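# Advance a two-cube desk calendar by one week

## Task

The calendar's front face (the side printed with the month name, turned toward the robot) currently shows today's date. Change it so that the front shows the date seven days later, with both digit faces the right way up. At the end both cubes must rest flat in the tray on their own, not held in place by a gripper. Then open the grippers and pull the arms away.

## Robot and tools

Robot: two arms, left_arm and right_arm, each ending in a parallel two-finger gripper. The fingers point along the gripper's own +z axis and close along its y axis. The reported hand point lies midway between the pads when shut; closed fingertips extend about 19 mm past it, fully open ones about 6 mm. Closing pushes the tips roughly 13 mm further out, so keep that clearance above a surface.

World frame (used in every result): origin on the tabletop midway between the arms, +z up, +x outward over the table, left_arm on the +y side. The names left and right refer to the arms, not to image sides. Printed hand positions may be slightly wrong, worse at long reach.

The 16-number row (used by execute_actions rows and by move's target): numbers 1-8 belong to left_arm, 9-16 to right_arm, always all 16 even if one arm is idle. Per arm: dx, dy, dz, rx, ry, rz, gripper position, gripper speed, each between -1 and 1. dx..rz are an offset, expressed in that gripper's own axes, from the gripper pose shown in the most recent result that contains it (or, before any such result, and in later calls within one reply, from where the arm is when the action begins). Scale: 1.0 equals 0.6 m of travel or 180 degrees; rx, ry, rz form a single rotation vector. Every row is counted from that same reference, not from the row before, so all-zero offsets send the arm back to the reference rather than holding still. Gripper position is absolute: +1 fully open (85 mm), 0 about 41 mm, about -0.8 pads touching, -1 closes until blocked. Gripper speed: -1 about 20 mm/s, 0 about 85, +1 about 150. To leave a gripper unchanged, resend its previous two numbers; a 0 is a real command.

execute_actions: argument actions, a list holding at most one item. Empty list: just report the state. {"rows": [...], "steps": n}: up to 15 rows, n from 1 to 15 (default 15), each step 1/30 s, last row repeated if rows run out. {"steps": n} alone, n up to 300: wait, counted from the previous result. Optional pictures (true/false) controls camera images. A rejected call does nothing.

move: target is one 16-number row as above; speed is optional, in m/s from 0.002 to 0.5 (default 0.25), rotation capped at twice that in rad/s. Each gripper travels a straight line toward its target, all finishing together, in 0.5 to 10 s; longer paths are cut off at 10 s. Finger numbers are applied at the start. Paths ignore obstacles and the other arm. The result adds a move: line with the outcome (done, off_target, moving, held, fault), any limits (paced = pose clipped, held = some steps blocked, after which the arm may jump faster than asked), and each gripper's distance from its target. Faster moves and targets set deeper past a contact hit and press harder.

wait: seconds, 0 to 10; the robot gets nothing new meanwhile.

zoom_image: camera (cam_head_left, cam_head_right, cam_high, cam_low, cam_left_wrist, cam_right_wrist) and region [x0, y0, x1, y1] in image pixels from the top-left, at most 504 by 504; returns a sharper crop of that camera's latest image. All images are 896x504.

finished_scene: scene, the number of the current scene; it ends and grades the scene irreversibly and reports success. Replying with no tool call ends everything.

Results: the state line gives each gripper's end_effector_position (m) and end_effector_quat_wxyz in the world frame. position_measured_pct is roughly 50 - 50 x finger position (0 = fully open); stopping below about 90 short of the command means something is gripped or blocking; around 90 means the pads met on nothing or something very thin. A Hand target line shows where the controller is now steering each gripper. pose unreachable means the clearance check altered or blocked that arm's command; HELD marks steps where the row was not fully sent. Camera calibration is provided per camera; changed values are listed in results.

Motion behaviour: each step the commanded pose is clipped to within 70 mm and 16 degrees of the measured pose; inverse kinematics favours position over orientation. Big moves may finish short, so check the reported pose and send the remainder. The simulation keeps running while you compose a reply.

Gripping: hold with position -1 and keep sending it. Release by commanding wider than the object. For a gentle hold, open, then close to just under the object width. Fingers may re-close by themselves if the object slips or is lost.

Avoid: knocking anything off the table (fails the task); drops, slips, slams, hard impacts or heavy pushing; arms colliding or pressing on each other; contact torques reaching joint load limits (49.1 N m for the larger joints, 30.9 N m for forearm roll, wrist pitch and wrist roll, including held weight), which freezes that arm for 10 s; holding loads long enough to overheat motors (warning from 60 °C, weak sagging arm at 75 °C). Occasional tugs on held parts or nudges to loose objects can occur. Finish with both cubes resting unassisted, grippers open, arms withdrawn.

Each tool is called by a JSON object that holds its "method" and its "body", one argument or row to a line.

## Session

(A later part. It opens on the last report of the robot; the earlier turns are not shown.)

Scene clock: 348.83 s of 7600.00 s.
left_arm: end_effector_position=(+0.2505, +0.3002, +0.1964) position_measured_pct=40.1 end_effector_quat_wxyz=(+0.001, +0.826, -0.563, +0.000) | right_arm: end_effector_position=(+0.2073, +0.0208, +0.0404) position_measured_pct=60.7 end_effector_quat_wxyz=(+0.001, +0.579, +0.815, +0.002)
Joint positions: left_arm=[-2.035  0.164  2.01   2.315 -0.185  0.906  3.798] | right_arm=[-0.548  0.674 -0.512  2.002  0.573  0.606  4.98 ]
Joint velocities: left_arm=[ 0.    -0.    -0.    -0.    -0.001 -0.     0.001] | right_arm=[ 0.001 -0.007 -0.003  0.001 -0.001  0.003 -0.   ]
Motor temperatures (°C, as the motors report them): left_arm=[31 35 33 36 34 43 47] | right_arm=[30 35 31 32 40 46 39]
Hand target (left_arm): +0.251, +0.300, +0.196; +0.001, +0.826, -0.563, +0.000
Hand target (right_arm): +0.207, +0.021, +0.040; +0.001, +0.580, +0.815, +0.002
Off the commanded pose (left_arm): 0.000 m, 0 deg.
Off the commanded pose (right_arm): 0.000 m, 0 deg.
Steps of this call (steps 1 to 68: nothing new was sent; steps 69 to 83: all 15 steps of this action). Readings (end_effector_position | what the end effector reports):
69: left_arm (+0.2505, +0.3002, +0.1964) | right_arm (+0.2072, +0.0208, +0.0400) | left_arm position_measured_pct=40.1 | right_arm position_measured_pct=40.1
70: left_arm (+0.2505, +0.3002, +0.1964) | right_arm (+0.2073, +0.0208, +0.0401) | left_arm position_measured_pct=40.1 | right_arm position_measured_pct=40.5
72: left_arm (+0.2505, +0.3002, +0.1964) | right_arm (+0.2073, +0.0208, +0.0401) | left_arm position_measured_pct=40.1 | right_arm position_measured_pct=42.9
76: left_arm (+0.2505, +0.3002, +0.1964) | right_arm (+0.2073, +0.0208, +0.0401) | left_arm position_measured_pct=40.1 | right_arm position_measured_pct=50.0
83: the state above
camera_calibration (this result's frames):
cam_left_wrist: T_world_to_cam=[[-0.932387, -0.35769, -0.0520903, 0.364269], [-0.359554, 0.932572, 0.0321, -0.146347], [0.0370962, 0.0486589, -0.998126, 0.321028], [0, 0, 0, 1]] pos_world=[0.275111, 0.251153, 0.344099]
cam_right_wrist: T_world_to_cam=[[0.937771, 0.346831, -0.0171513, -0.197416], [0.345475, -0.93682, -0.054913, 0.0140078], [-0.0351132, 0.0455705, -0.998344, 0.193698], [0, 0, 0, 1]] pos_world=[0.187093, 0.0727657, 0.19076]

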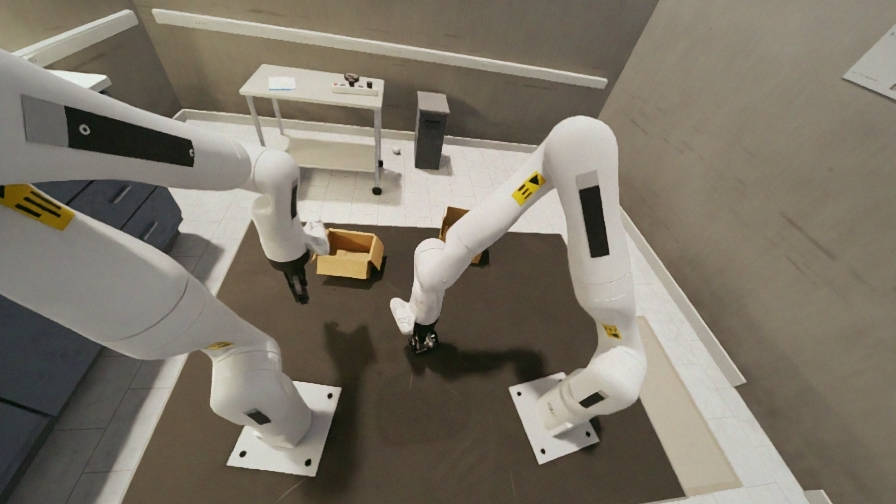

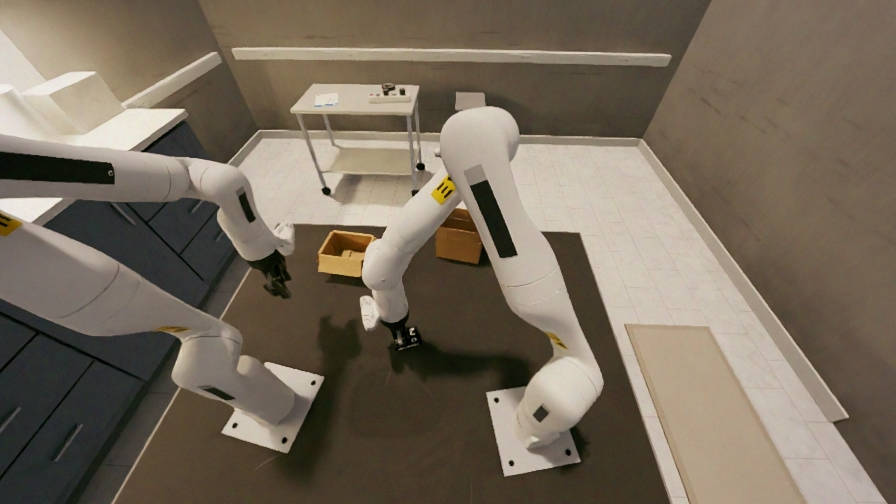

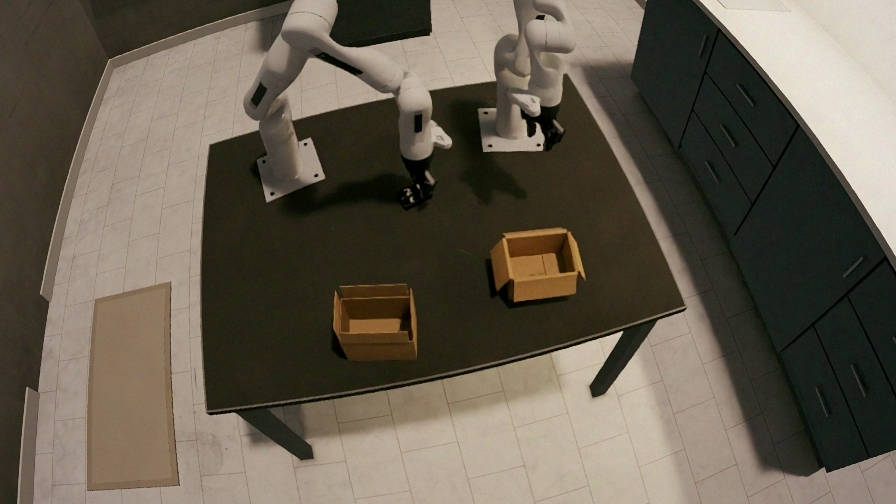

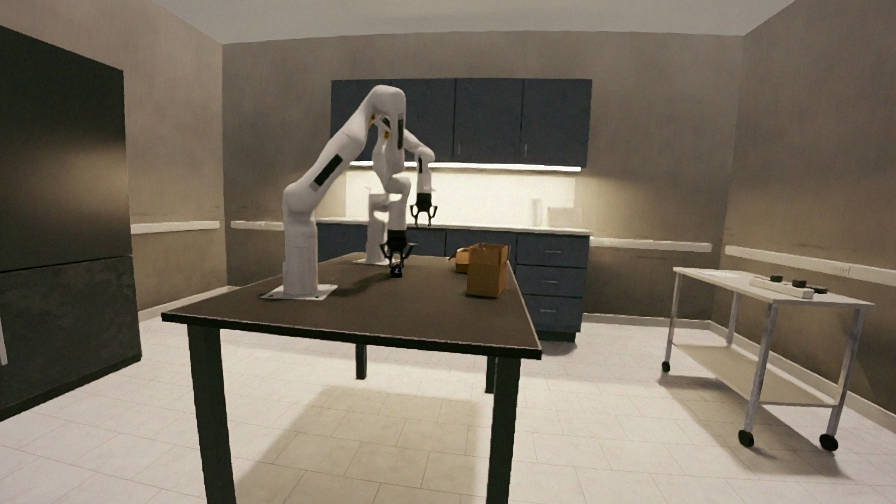

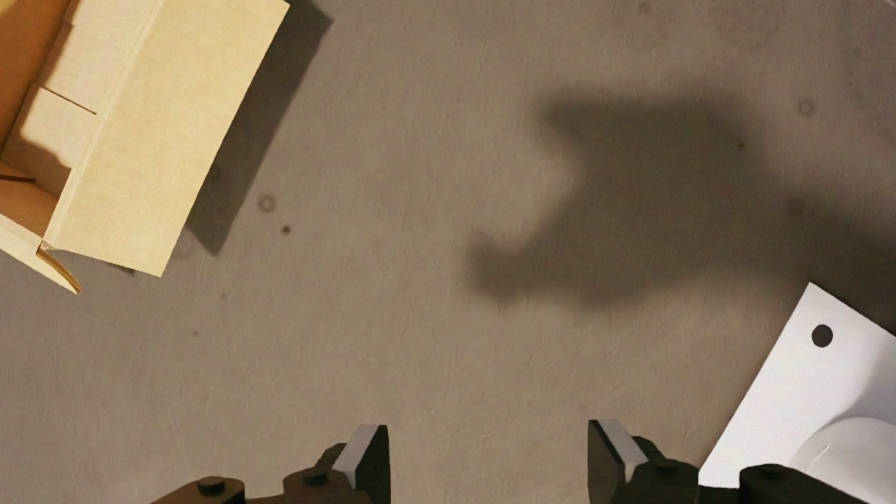

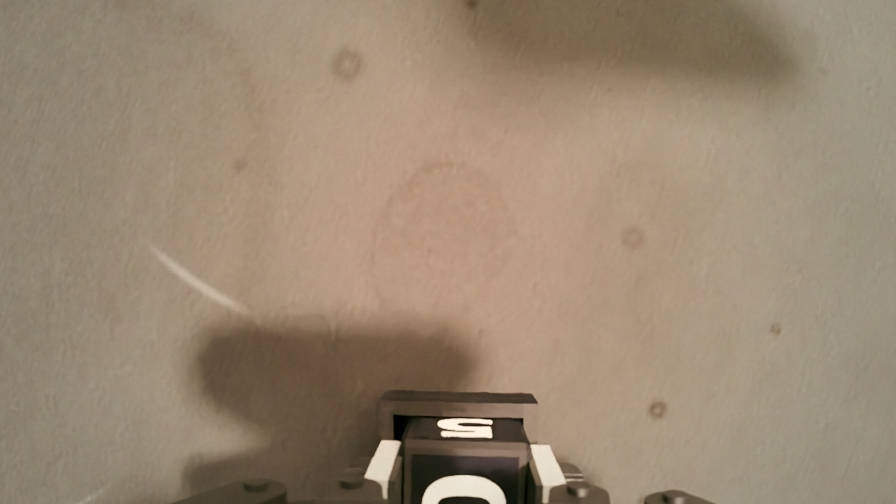

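{"method": "execute_actions", "body": {
  "actions": [
    {"rows":[[0,0,0,0,0,0,0.2,0,0,0,0,0,0,0,0.2,-0.5]],"steps":15}
  ],
  "pictures": false
}}

{"method": "move", "body": {
  "target": [0,0,0,0,0,0,0.2,0,0,0,-0.07,0,0,0,0.2,-0.5],
  "speed": 0.1
}}

{"method": "move", "body": {
  "target": [0,0,0,0,0,0,0.2,0,-0.1145,-0.166,0,0,0,0,0.2,0]
}}

{"method": "zoom_image", "body": {
  "camera": "cam_right_wrist",
  "region": [560,100,896,450]
}}

Scene clock: 351.83 s of 7600.00 s.
left_arm: end_effector_position=(+0.2505, +0.3002, +0.1964) position_measured_pct=40.1 end_effector_quat_wxyz=(+0.001, +0.826, -0.563, +0.000) | right_arm: end_effector_position=(+0.2073, +0.0208, +0.0404) position_measured_pct=40.9 end_effector_quat_wxyz=(+0.001, +0.579, +0.815, +0.002)
Joint positions: left_arm=[-2.035  0.164  2.01   2.315 -0.185  0.906  3.798] | right_arm=[-0.548  0.674 -0.512  2.002  0.573  0.606  4.98 ]
Joint velocities: left_arm=[ 0.     0.    -0.     0.002 -0.    -0.001  0.   ] | right_arm=[-0.001  0.    -0.    -0.     0.    -0.001  0.   ]
Motor temperatures (°C, as the motors report them): left_arm=[31 35 33 36 34 43 47] | right_arm=[30 35 31 32 40 46 39]
Hand target (left_arm): +0.251, +0.300, +0.196; +0.001, +0.826, -0.563, +0.000
Hand target (right_arm): +0.207, +0.021, +0.040; +0.001, +0.579, +0.815, +0.002
Off the commanded pose (left_arm): 0.000 m, 0 deg.
Off the commanded pose (right_arm): 0.000 m, 0 deg.
Steps of this call (steps 1 to 75: nothing new was sent; steps 76 to 90: all 15 steps of this action). Readings (end_effector_position | what the end effector reports):
76: left_arm (+0.2505, +0.3002, +0.1964) | right_arm (+0.2074, +0.0208, +0.0407) | left_arm position_measured_pct=40.1 | right_arm position_measured_pct=62.7
77: left_arm (+0.2505, +0.3002, +0.1964) | right_arm (+0.2074, +0.0208, +0.0408) | left_arm position_measured_pct=40.1 | right_arm position_measured_pct=62.3
79: left_arm (+0.2505, +0.3002, +0.1964) | right_arm (+0.2074, +0.0208, +0.0406) | left_arm position_measured_pct=40.1 | right_arm position_measured_pct=59.5
83: left_arm (+0.2505, +0.3002, +0.1964) | right_arm (+0.2074, +0.0208, +0.0405) | left_arm position_measured_pct=40.1 | right_arm position_measured_pct=52.4
90: the state above

Scene clock: 352.80 s of 7600.00 s.
left_arm: end_effector_position=(+0.2505, +0.3002, +0.1964) position_measured_pct=40.1 end_effector_quat_wxyz=(+0.001, +0.826, -0.563, +0.000) | right_arm: end_effector_position=(+0.2070, +0.0207, +0.0823) position_measured_pct=40.1 end_effector_quat_wxyz=(+0.001, +0.579, +0.815, +0.002)
Joint positions: left_arm=[-2.035  0.164  2.01   2.315 -0.185  0.906  3.798] | right_arm=[-0.495  0.592 -0.582  1.97   0.49   0.718  5.051]
Joint velocities: left_arm=[-0.    -0.     0.     0.001 -0.001 -0.     0.001] | right_arm=[ 0.003 -0.006  0.003 -0.    -0.001 -0.     0.001]
Motor temperatures (°C, as the motors report them): left_arm=[31 35 33 36 34 43 47] | right_arm=[30 35 31 32 40 46 39]
Hand target (left_arm): +0.251, +0.300, +0.196; +0.001, +0.826, -0.563, +0.000
Hand target (right_arm): +0.207, +0.021, +0.083; +0.001, +0.580, +0.815, +0.002
Off the commanded pose (left_arm): 0.000 m, 0 deg.
Off the commanded pose (right_arm): 0.000 m, 0 deg.
move: done
camera_calibration (this result's frames):
cam_left_wrist: T_world_to_cam=[[-0.932386, -0.35769, -0.0520945, 0.364272], [-0.359555, 0.932572, 0.0320971, -0.146345], [0.0371011, 0.0486577, -0.998126, 0.321027], [0, 0, 0, 1]] pos_world=[0.275113, 0.251153, 0.3441]
cam_right_wrist: T_world_to_cam=[[0.937678, 0.347045, -0.0178939, -0.196239], [0.345657, -0.936757, -0.0548366, 0.0162875], [-0.035793, 0.0452339, -0.998335, 0.235655], [0, 0, 0, 1]] pos_world=[0.186814, 0.0727015, 0.232645]

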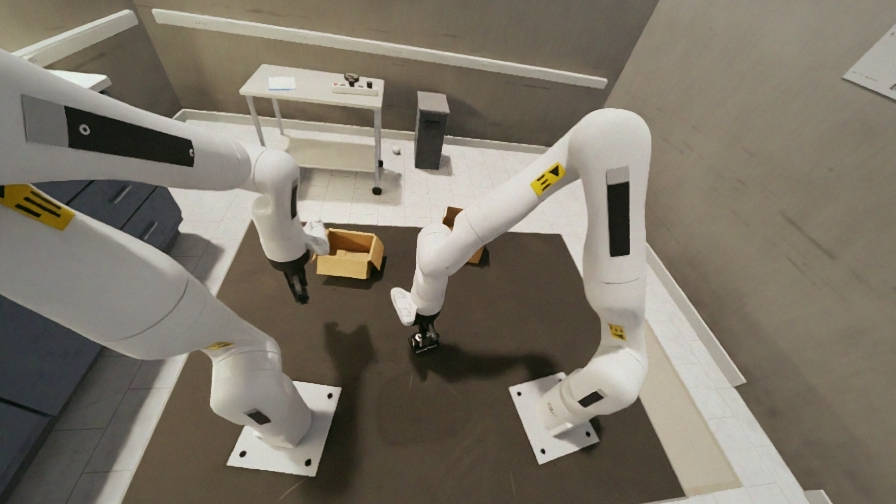

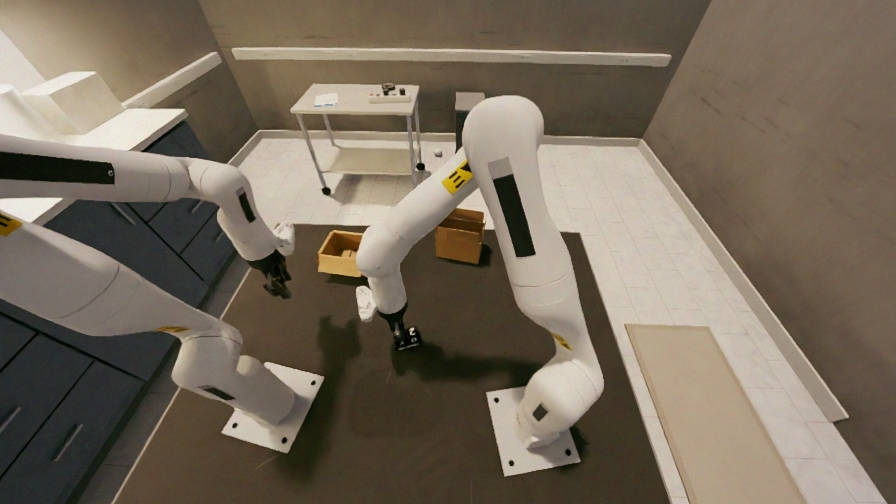

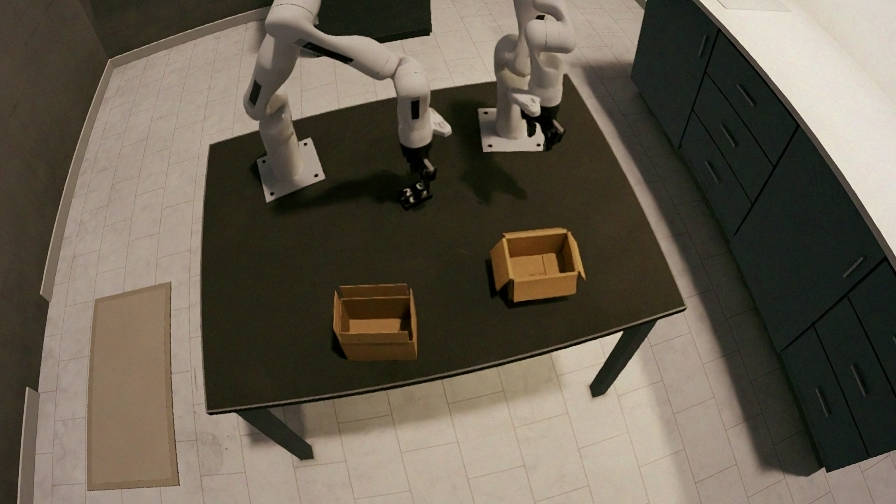

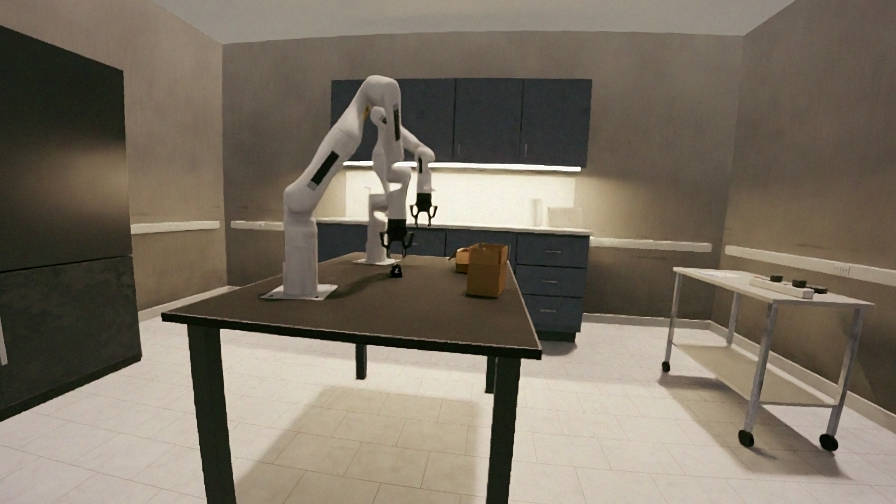

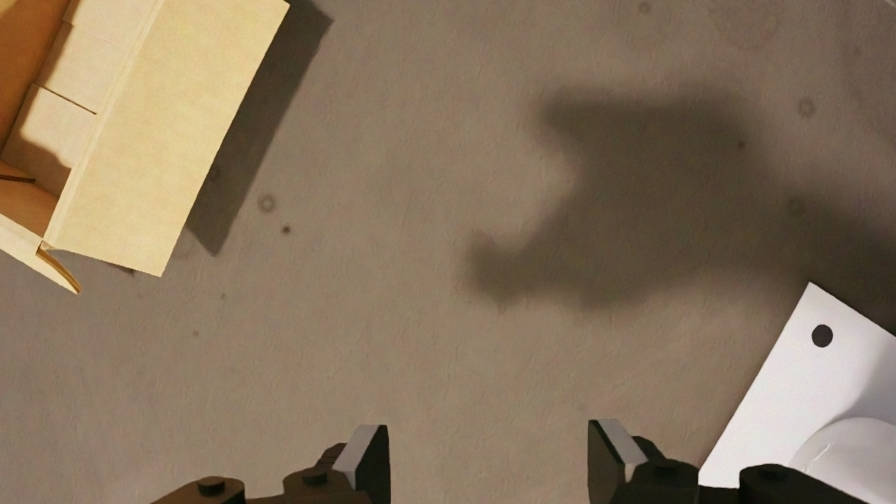

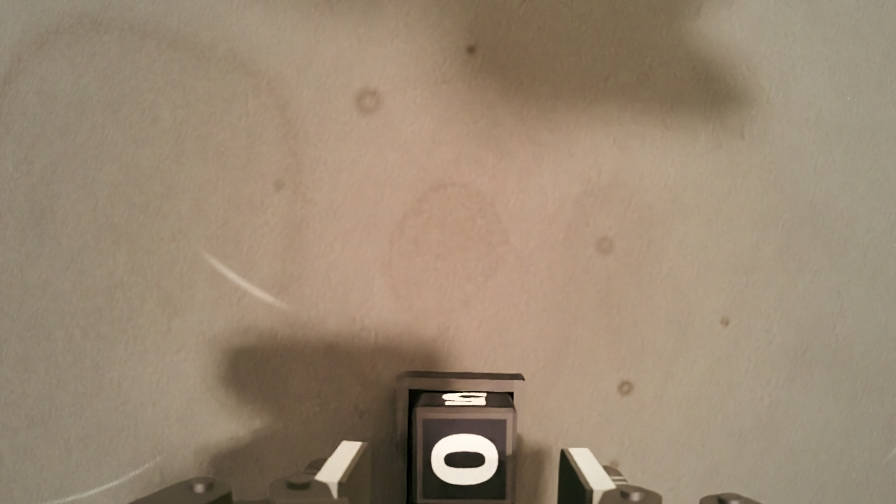

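Scene clock: 353.73 s of 7600.00 s.
left_arm: end_effector_position=(+0.2505, +0.3002, +0.1964) position_measured_pct=40.1 end_effector_quat_wxyz=(+0.001, +0.826, -0.563, +0.000) | right_arm: end_effector_position=(+0.1350, -0.0767, +0.0818) position_measured_pct=40.1 end_effector_quat_wxyz=(+0.001, +0.579, +0.815, +0.001)
Joint positions: left_arm=[-2.035  0.164  2.01   2.315 -0.185  0.906  3.798] | right_arm=[-0.496  0.41  -0.608  2.343  0.493  0.506  4.924]
Joint velocities: left_arm=[-0.    -0.    -0.     0.001 -0.    -0.001  0.001] | right_arm=[-0.001 -0.009 -0.002  0.001  0.002 -0.002 -0.002]
Motor temperatures (°C, as the motors report them): left_arm=[31 35 33 36 34 43 47] | right_arm=[30 35 31 32 40 46 39]
Hand target (left_arm): +0.251, +0.300, +0.196; +0.001, +0.826, -0.563, +0.000
Hand target (right_arm): +0.135, -0.077, +0.082; +0.001, +0.579, +0.815, +0.002
Off the commanded pose (left_arm): 0.000 m, 0 deg.
Off the commanded pose (right_arm): 0.001 m, 0 deg.
move: done
camera_calibration (this result's frames):
cam_left_wrist: T_world_to_cam=[[-0.932386, -0.357691, -0.0520966, 0.364274], [-0.359556, 0.932572, 0.0320958, -0.146344], [0.0371035, 0.0486573, -0.998126, 0.321027], [0, 0, 0, 1]] pos_world=[0.275114, 0.251153, 0.3441]
cam_right_wrist: T_world_to_cam=[[0.937569, 0.347264, -0.0192896, -0.0948792], [0.345791, -0.936671, -0.0554634, -0.0500362], [-0.0373285, 0.0453306, -0.998274, 0.237167], [0, 0, 0, 1]] pos_world=[0.115111, -0.0246702, 0.232152]

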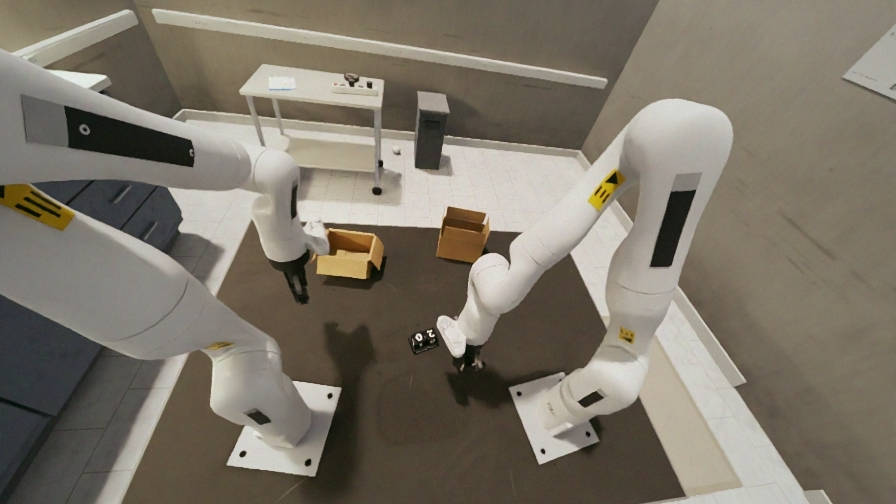

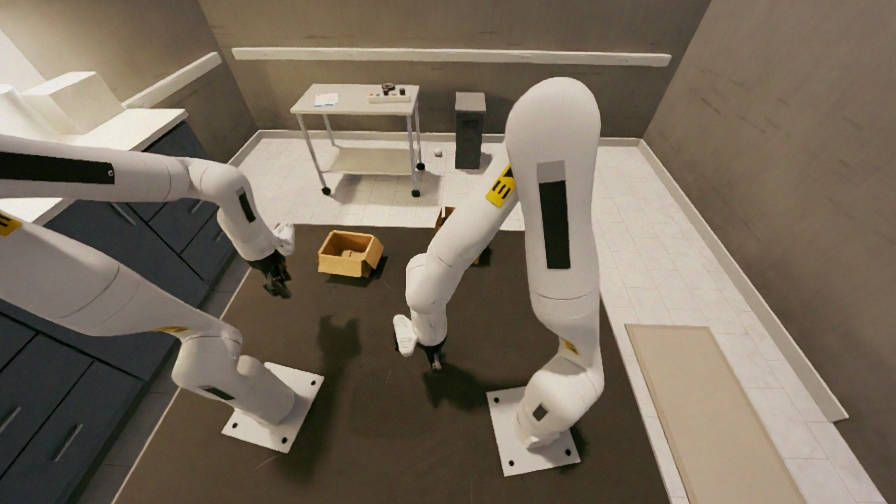

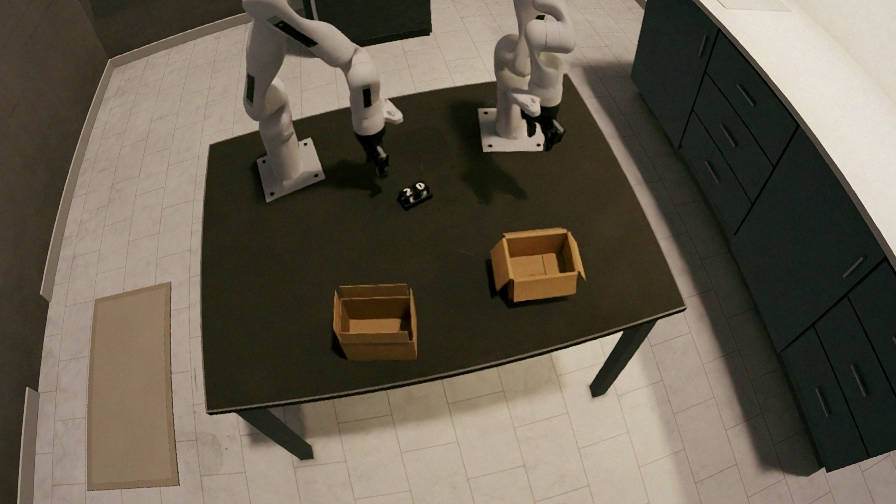

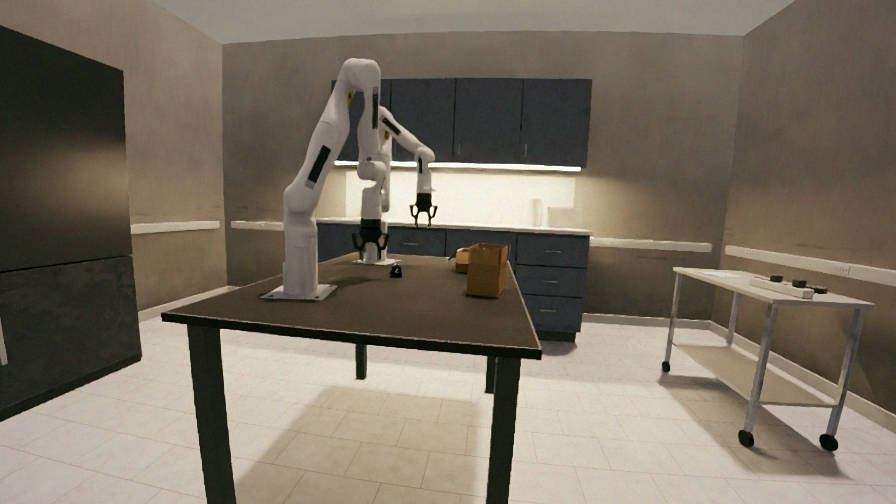

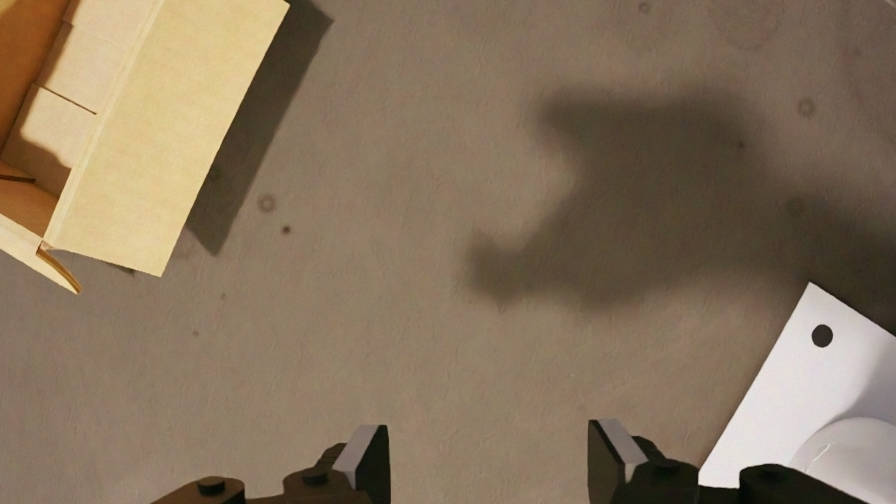

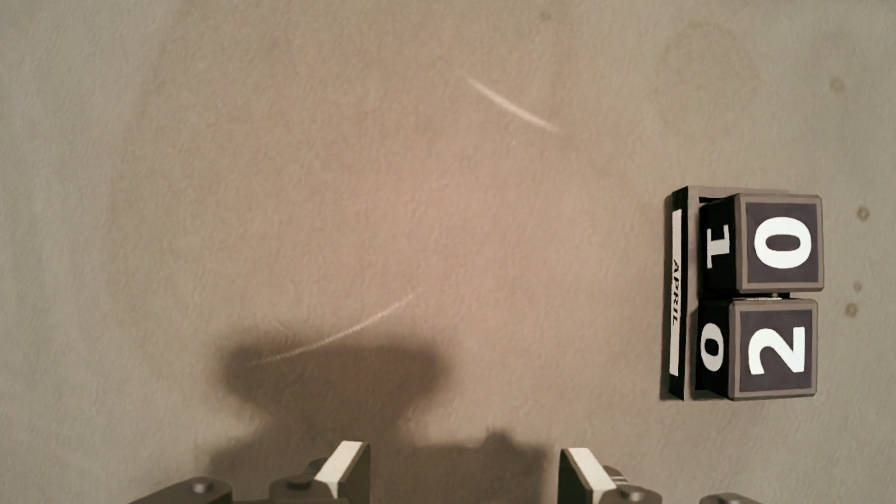

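Region (560, 100, 896, 450) of cam_right_wrist's 896x504 image, scaled by 1.440; it fills the left 484 columns of this view, and the rest is white.

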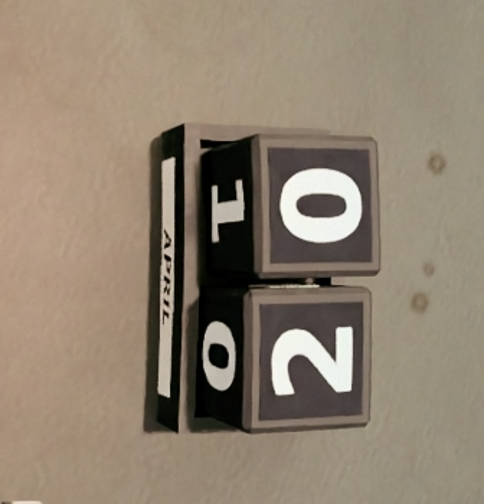

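{"method": "move", "body": {
  "target": [0,0,0,0,0,0,0.2,0,-0.25,0.05,-0.15,0,0,0,0.2,0]
}}

{"method": "zoom_image", "body": {
  "camera": "cam_head_left",
  "region": [395,315,455,365]
}}

Scene clock: 358.23 s of 7600.00 s.
left_arm: end_effector_position=(+0.2505, +0.3002, +0.1964) position_measured_pct=40.1 end_effector_quat_wxyz=(+0.001, +0.826, -0.563, +0.000) | right_arm: end_effector_position=(+0.2123, -0.2095, +0.1718) position_measured_pct=40.1 end_effector_quat_wxyz=(-0.000, +0.579, +0.815, +0.001)
Joint positions: left_arm=[-2.035  0.164  2.01   2.315 -0.185  0.906  3.798] | right_arm=[ 0.176  0.055 -0.601  2.307  0.043  0.788  5.973]
Joint velocities: left_arm=[ 0.001  0.     0.    -0.    -0.    -0.001 -0.   ] | right_arm=[ 0.002 -0.004  0.009 -0.    -0.001  0.001  0.001]
Motor temperatures (°C, as the motors report them): left_arm=[31 35 33 36 34 43 47] | right_arm=[30 35 31 32 40 46 39]
Hand target (left_arm): +0.251, +0.300, +0.196; +0.001, +0.826, -0.563, +0.000
Hand target (right_arm): +0.212, -0.210, +0.172; -0.000, +0.579, +0.815, +0.001
Off the commanded pose (left_arm): 0.000 m, 0 deg.
Off the commanded pose (right_arm): 0.001 m, 0 deg.
After step 90, 0.13 s passed at rest.
move: done
camera_calibration (this result's frames):
cam_left_wrist: T_world_to_cam=[[-0.932385, -0.357691, -0.0520986, 0.364275], [-0.359556, 0.932571, 0.0320942, -0.146343], [0.0371058, 0.0486566, -0.998126, 0.321027], [0, 0, 0, 1]] pos_world=[0.275114, 0.251153, 0.344101]
cam_right_wrist: T_world_to_cam=[[0.937263, 0.347965, -0.0214278, -0.11891], [0.346389, -0.936441, -0.0556159, -0.196249], [-0.0394183, 0.0447044, -0.998222, 0.336281], [0, 0, 0, 1]] pos_world=[0.192684, -0.157432, 0.322221]

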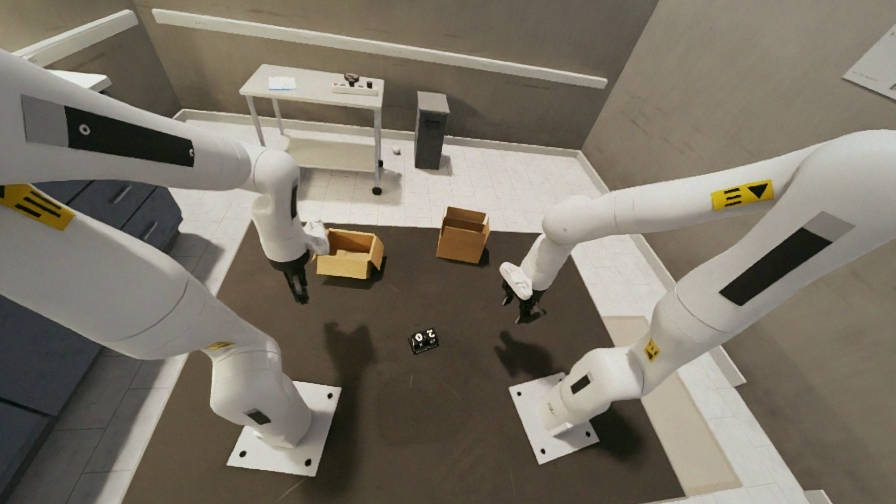

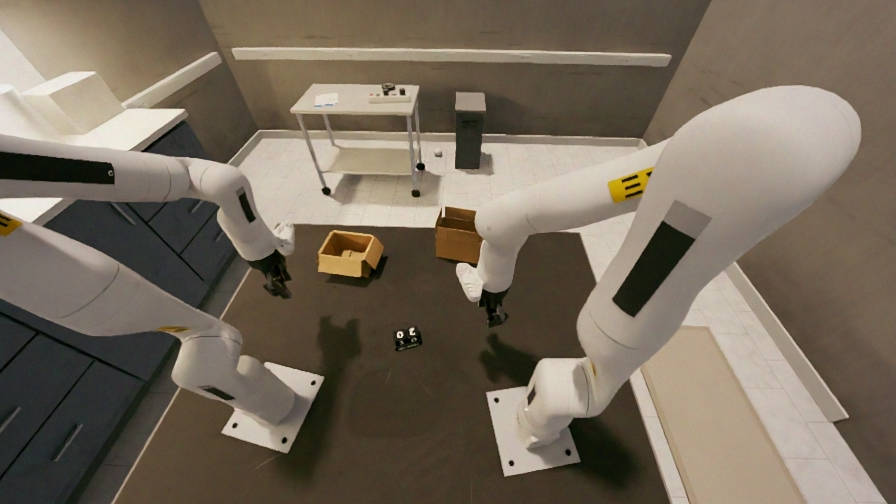

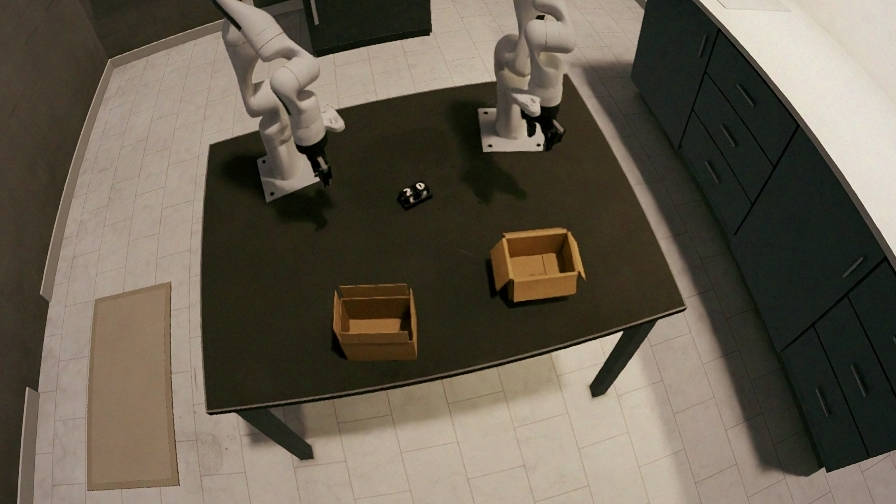

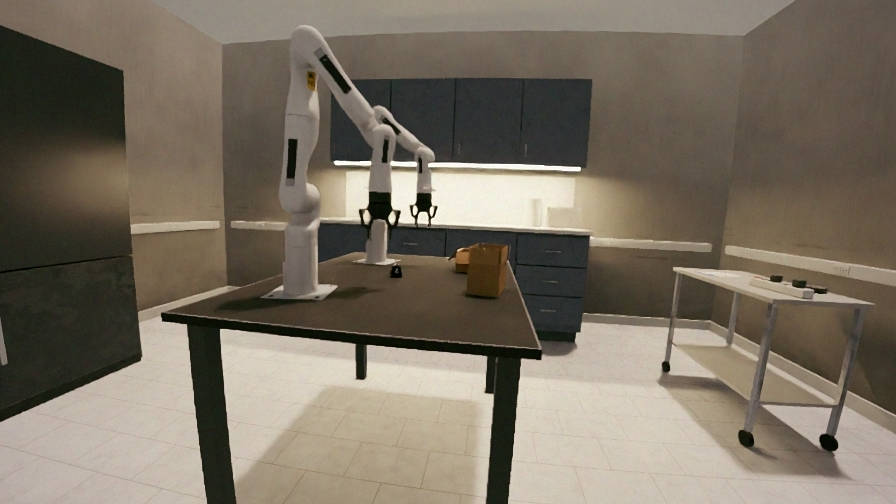

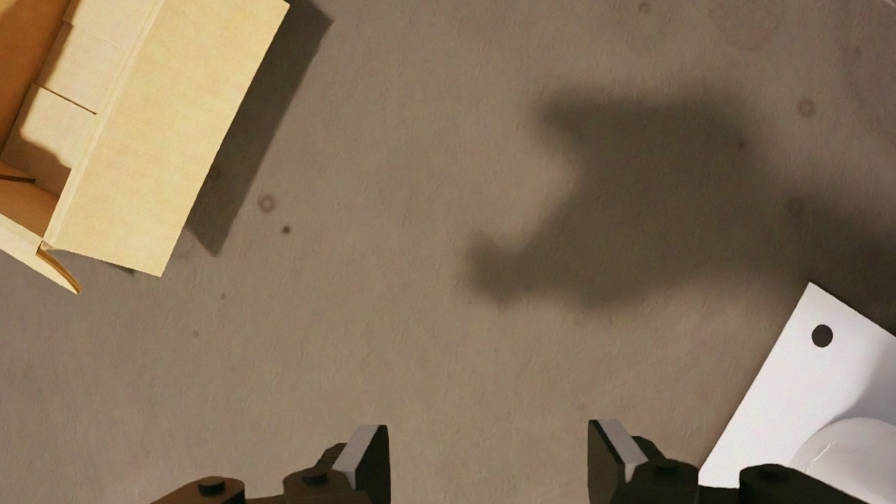

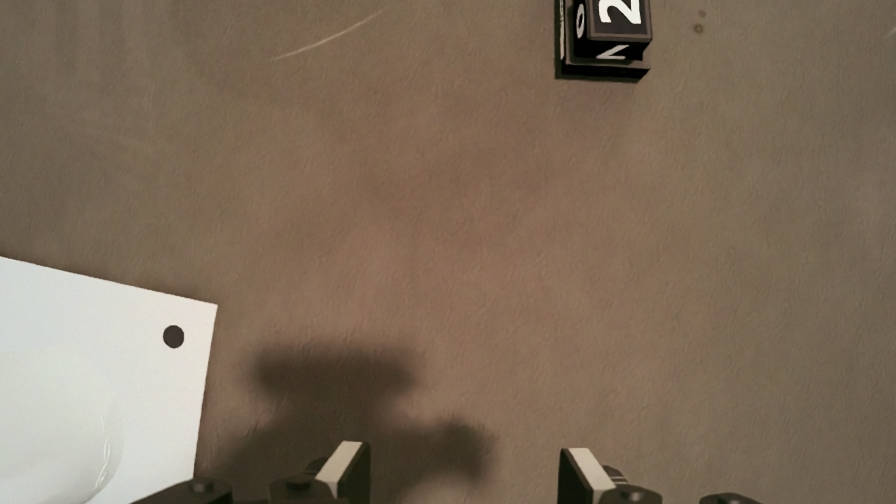

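Region (395, 315, 455, 365) of cam_head_left's 896x504 image, scaled by 8.400, with more detail than that image has.

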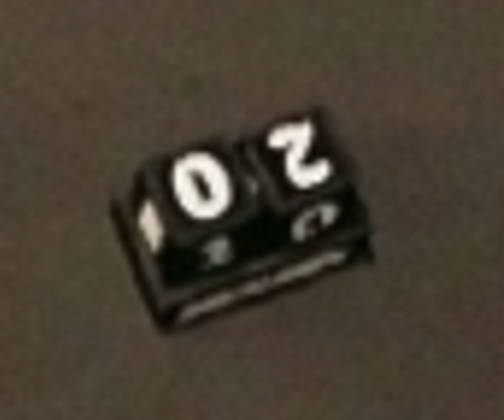

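{"method": "finished_scene", "body": {
  "scene": 2
}}

The scene is finished: the task was done.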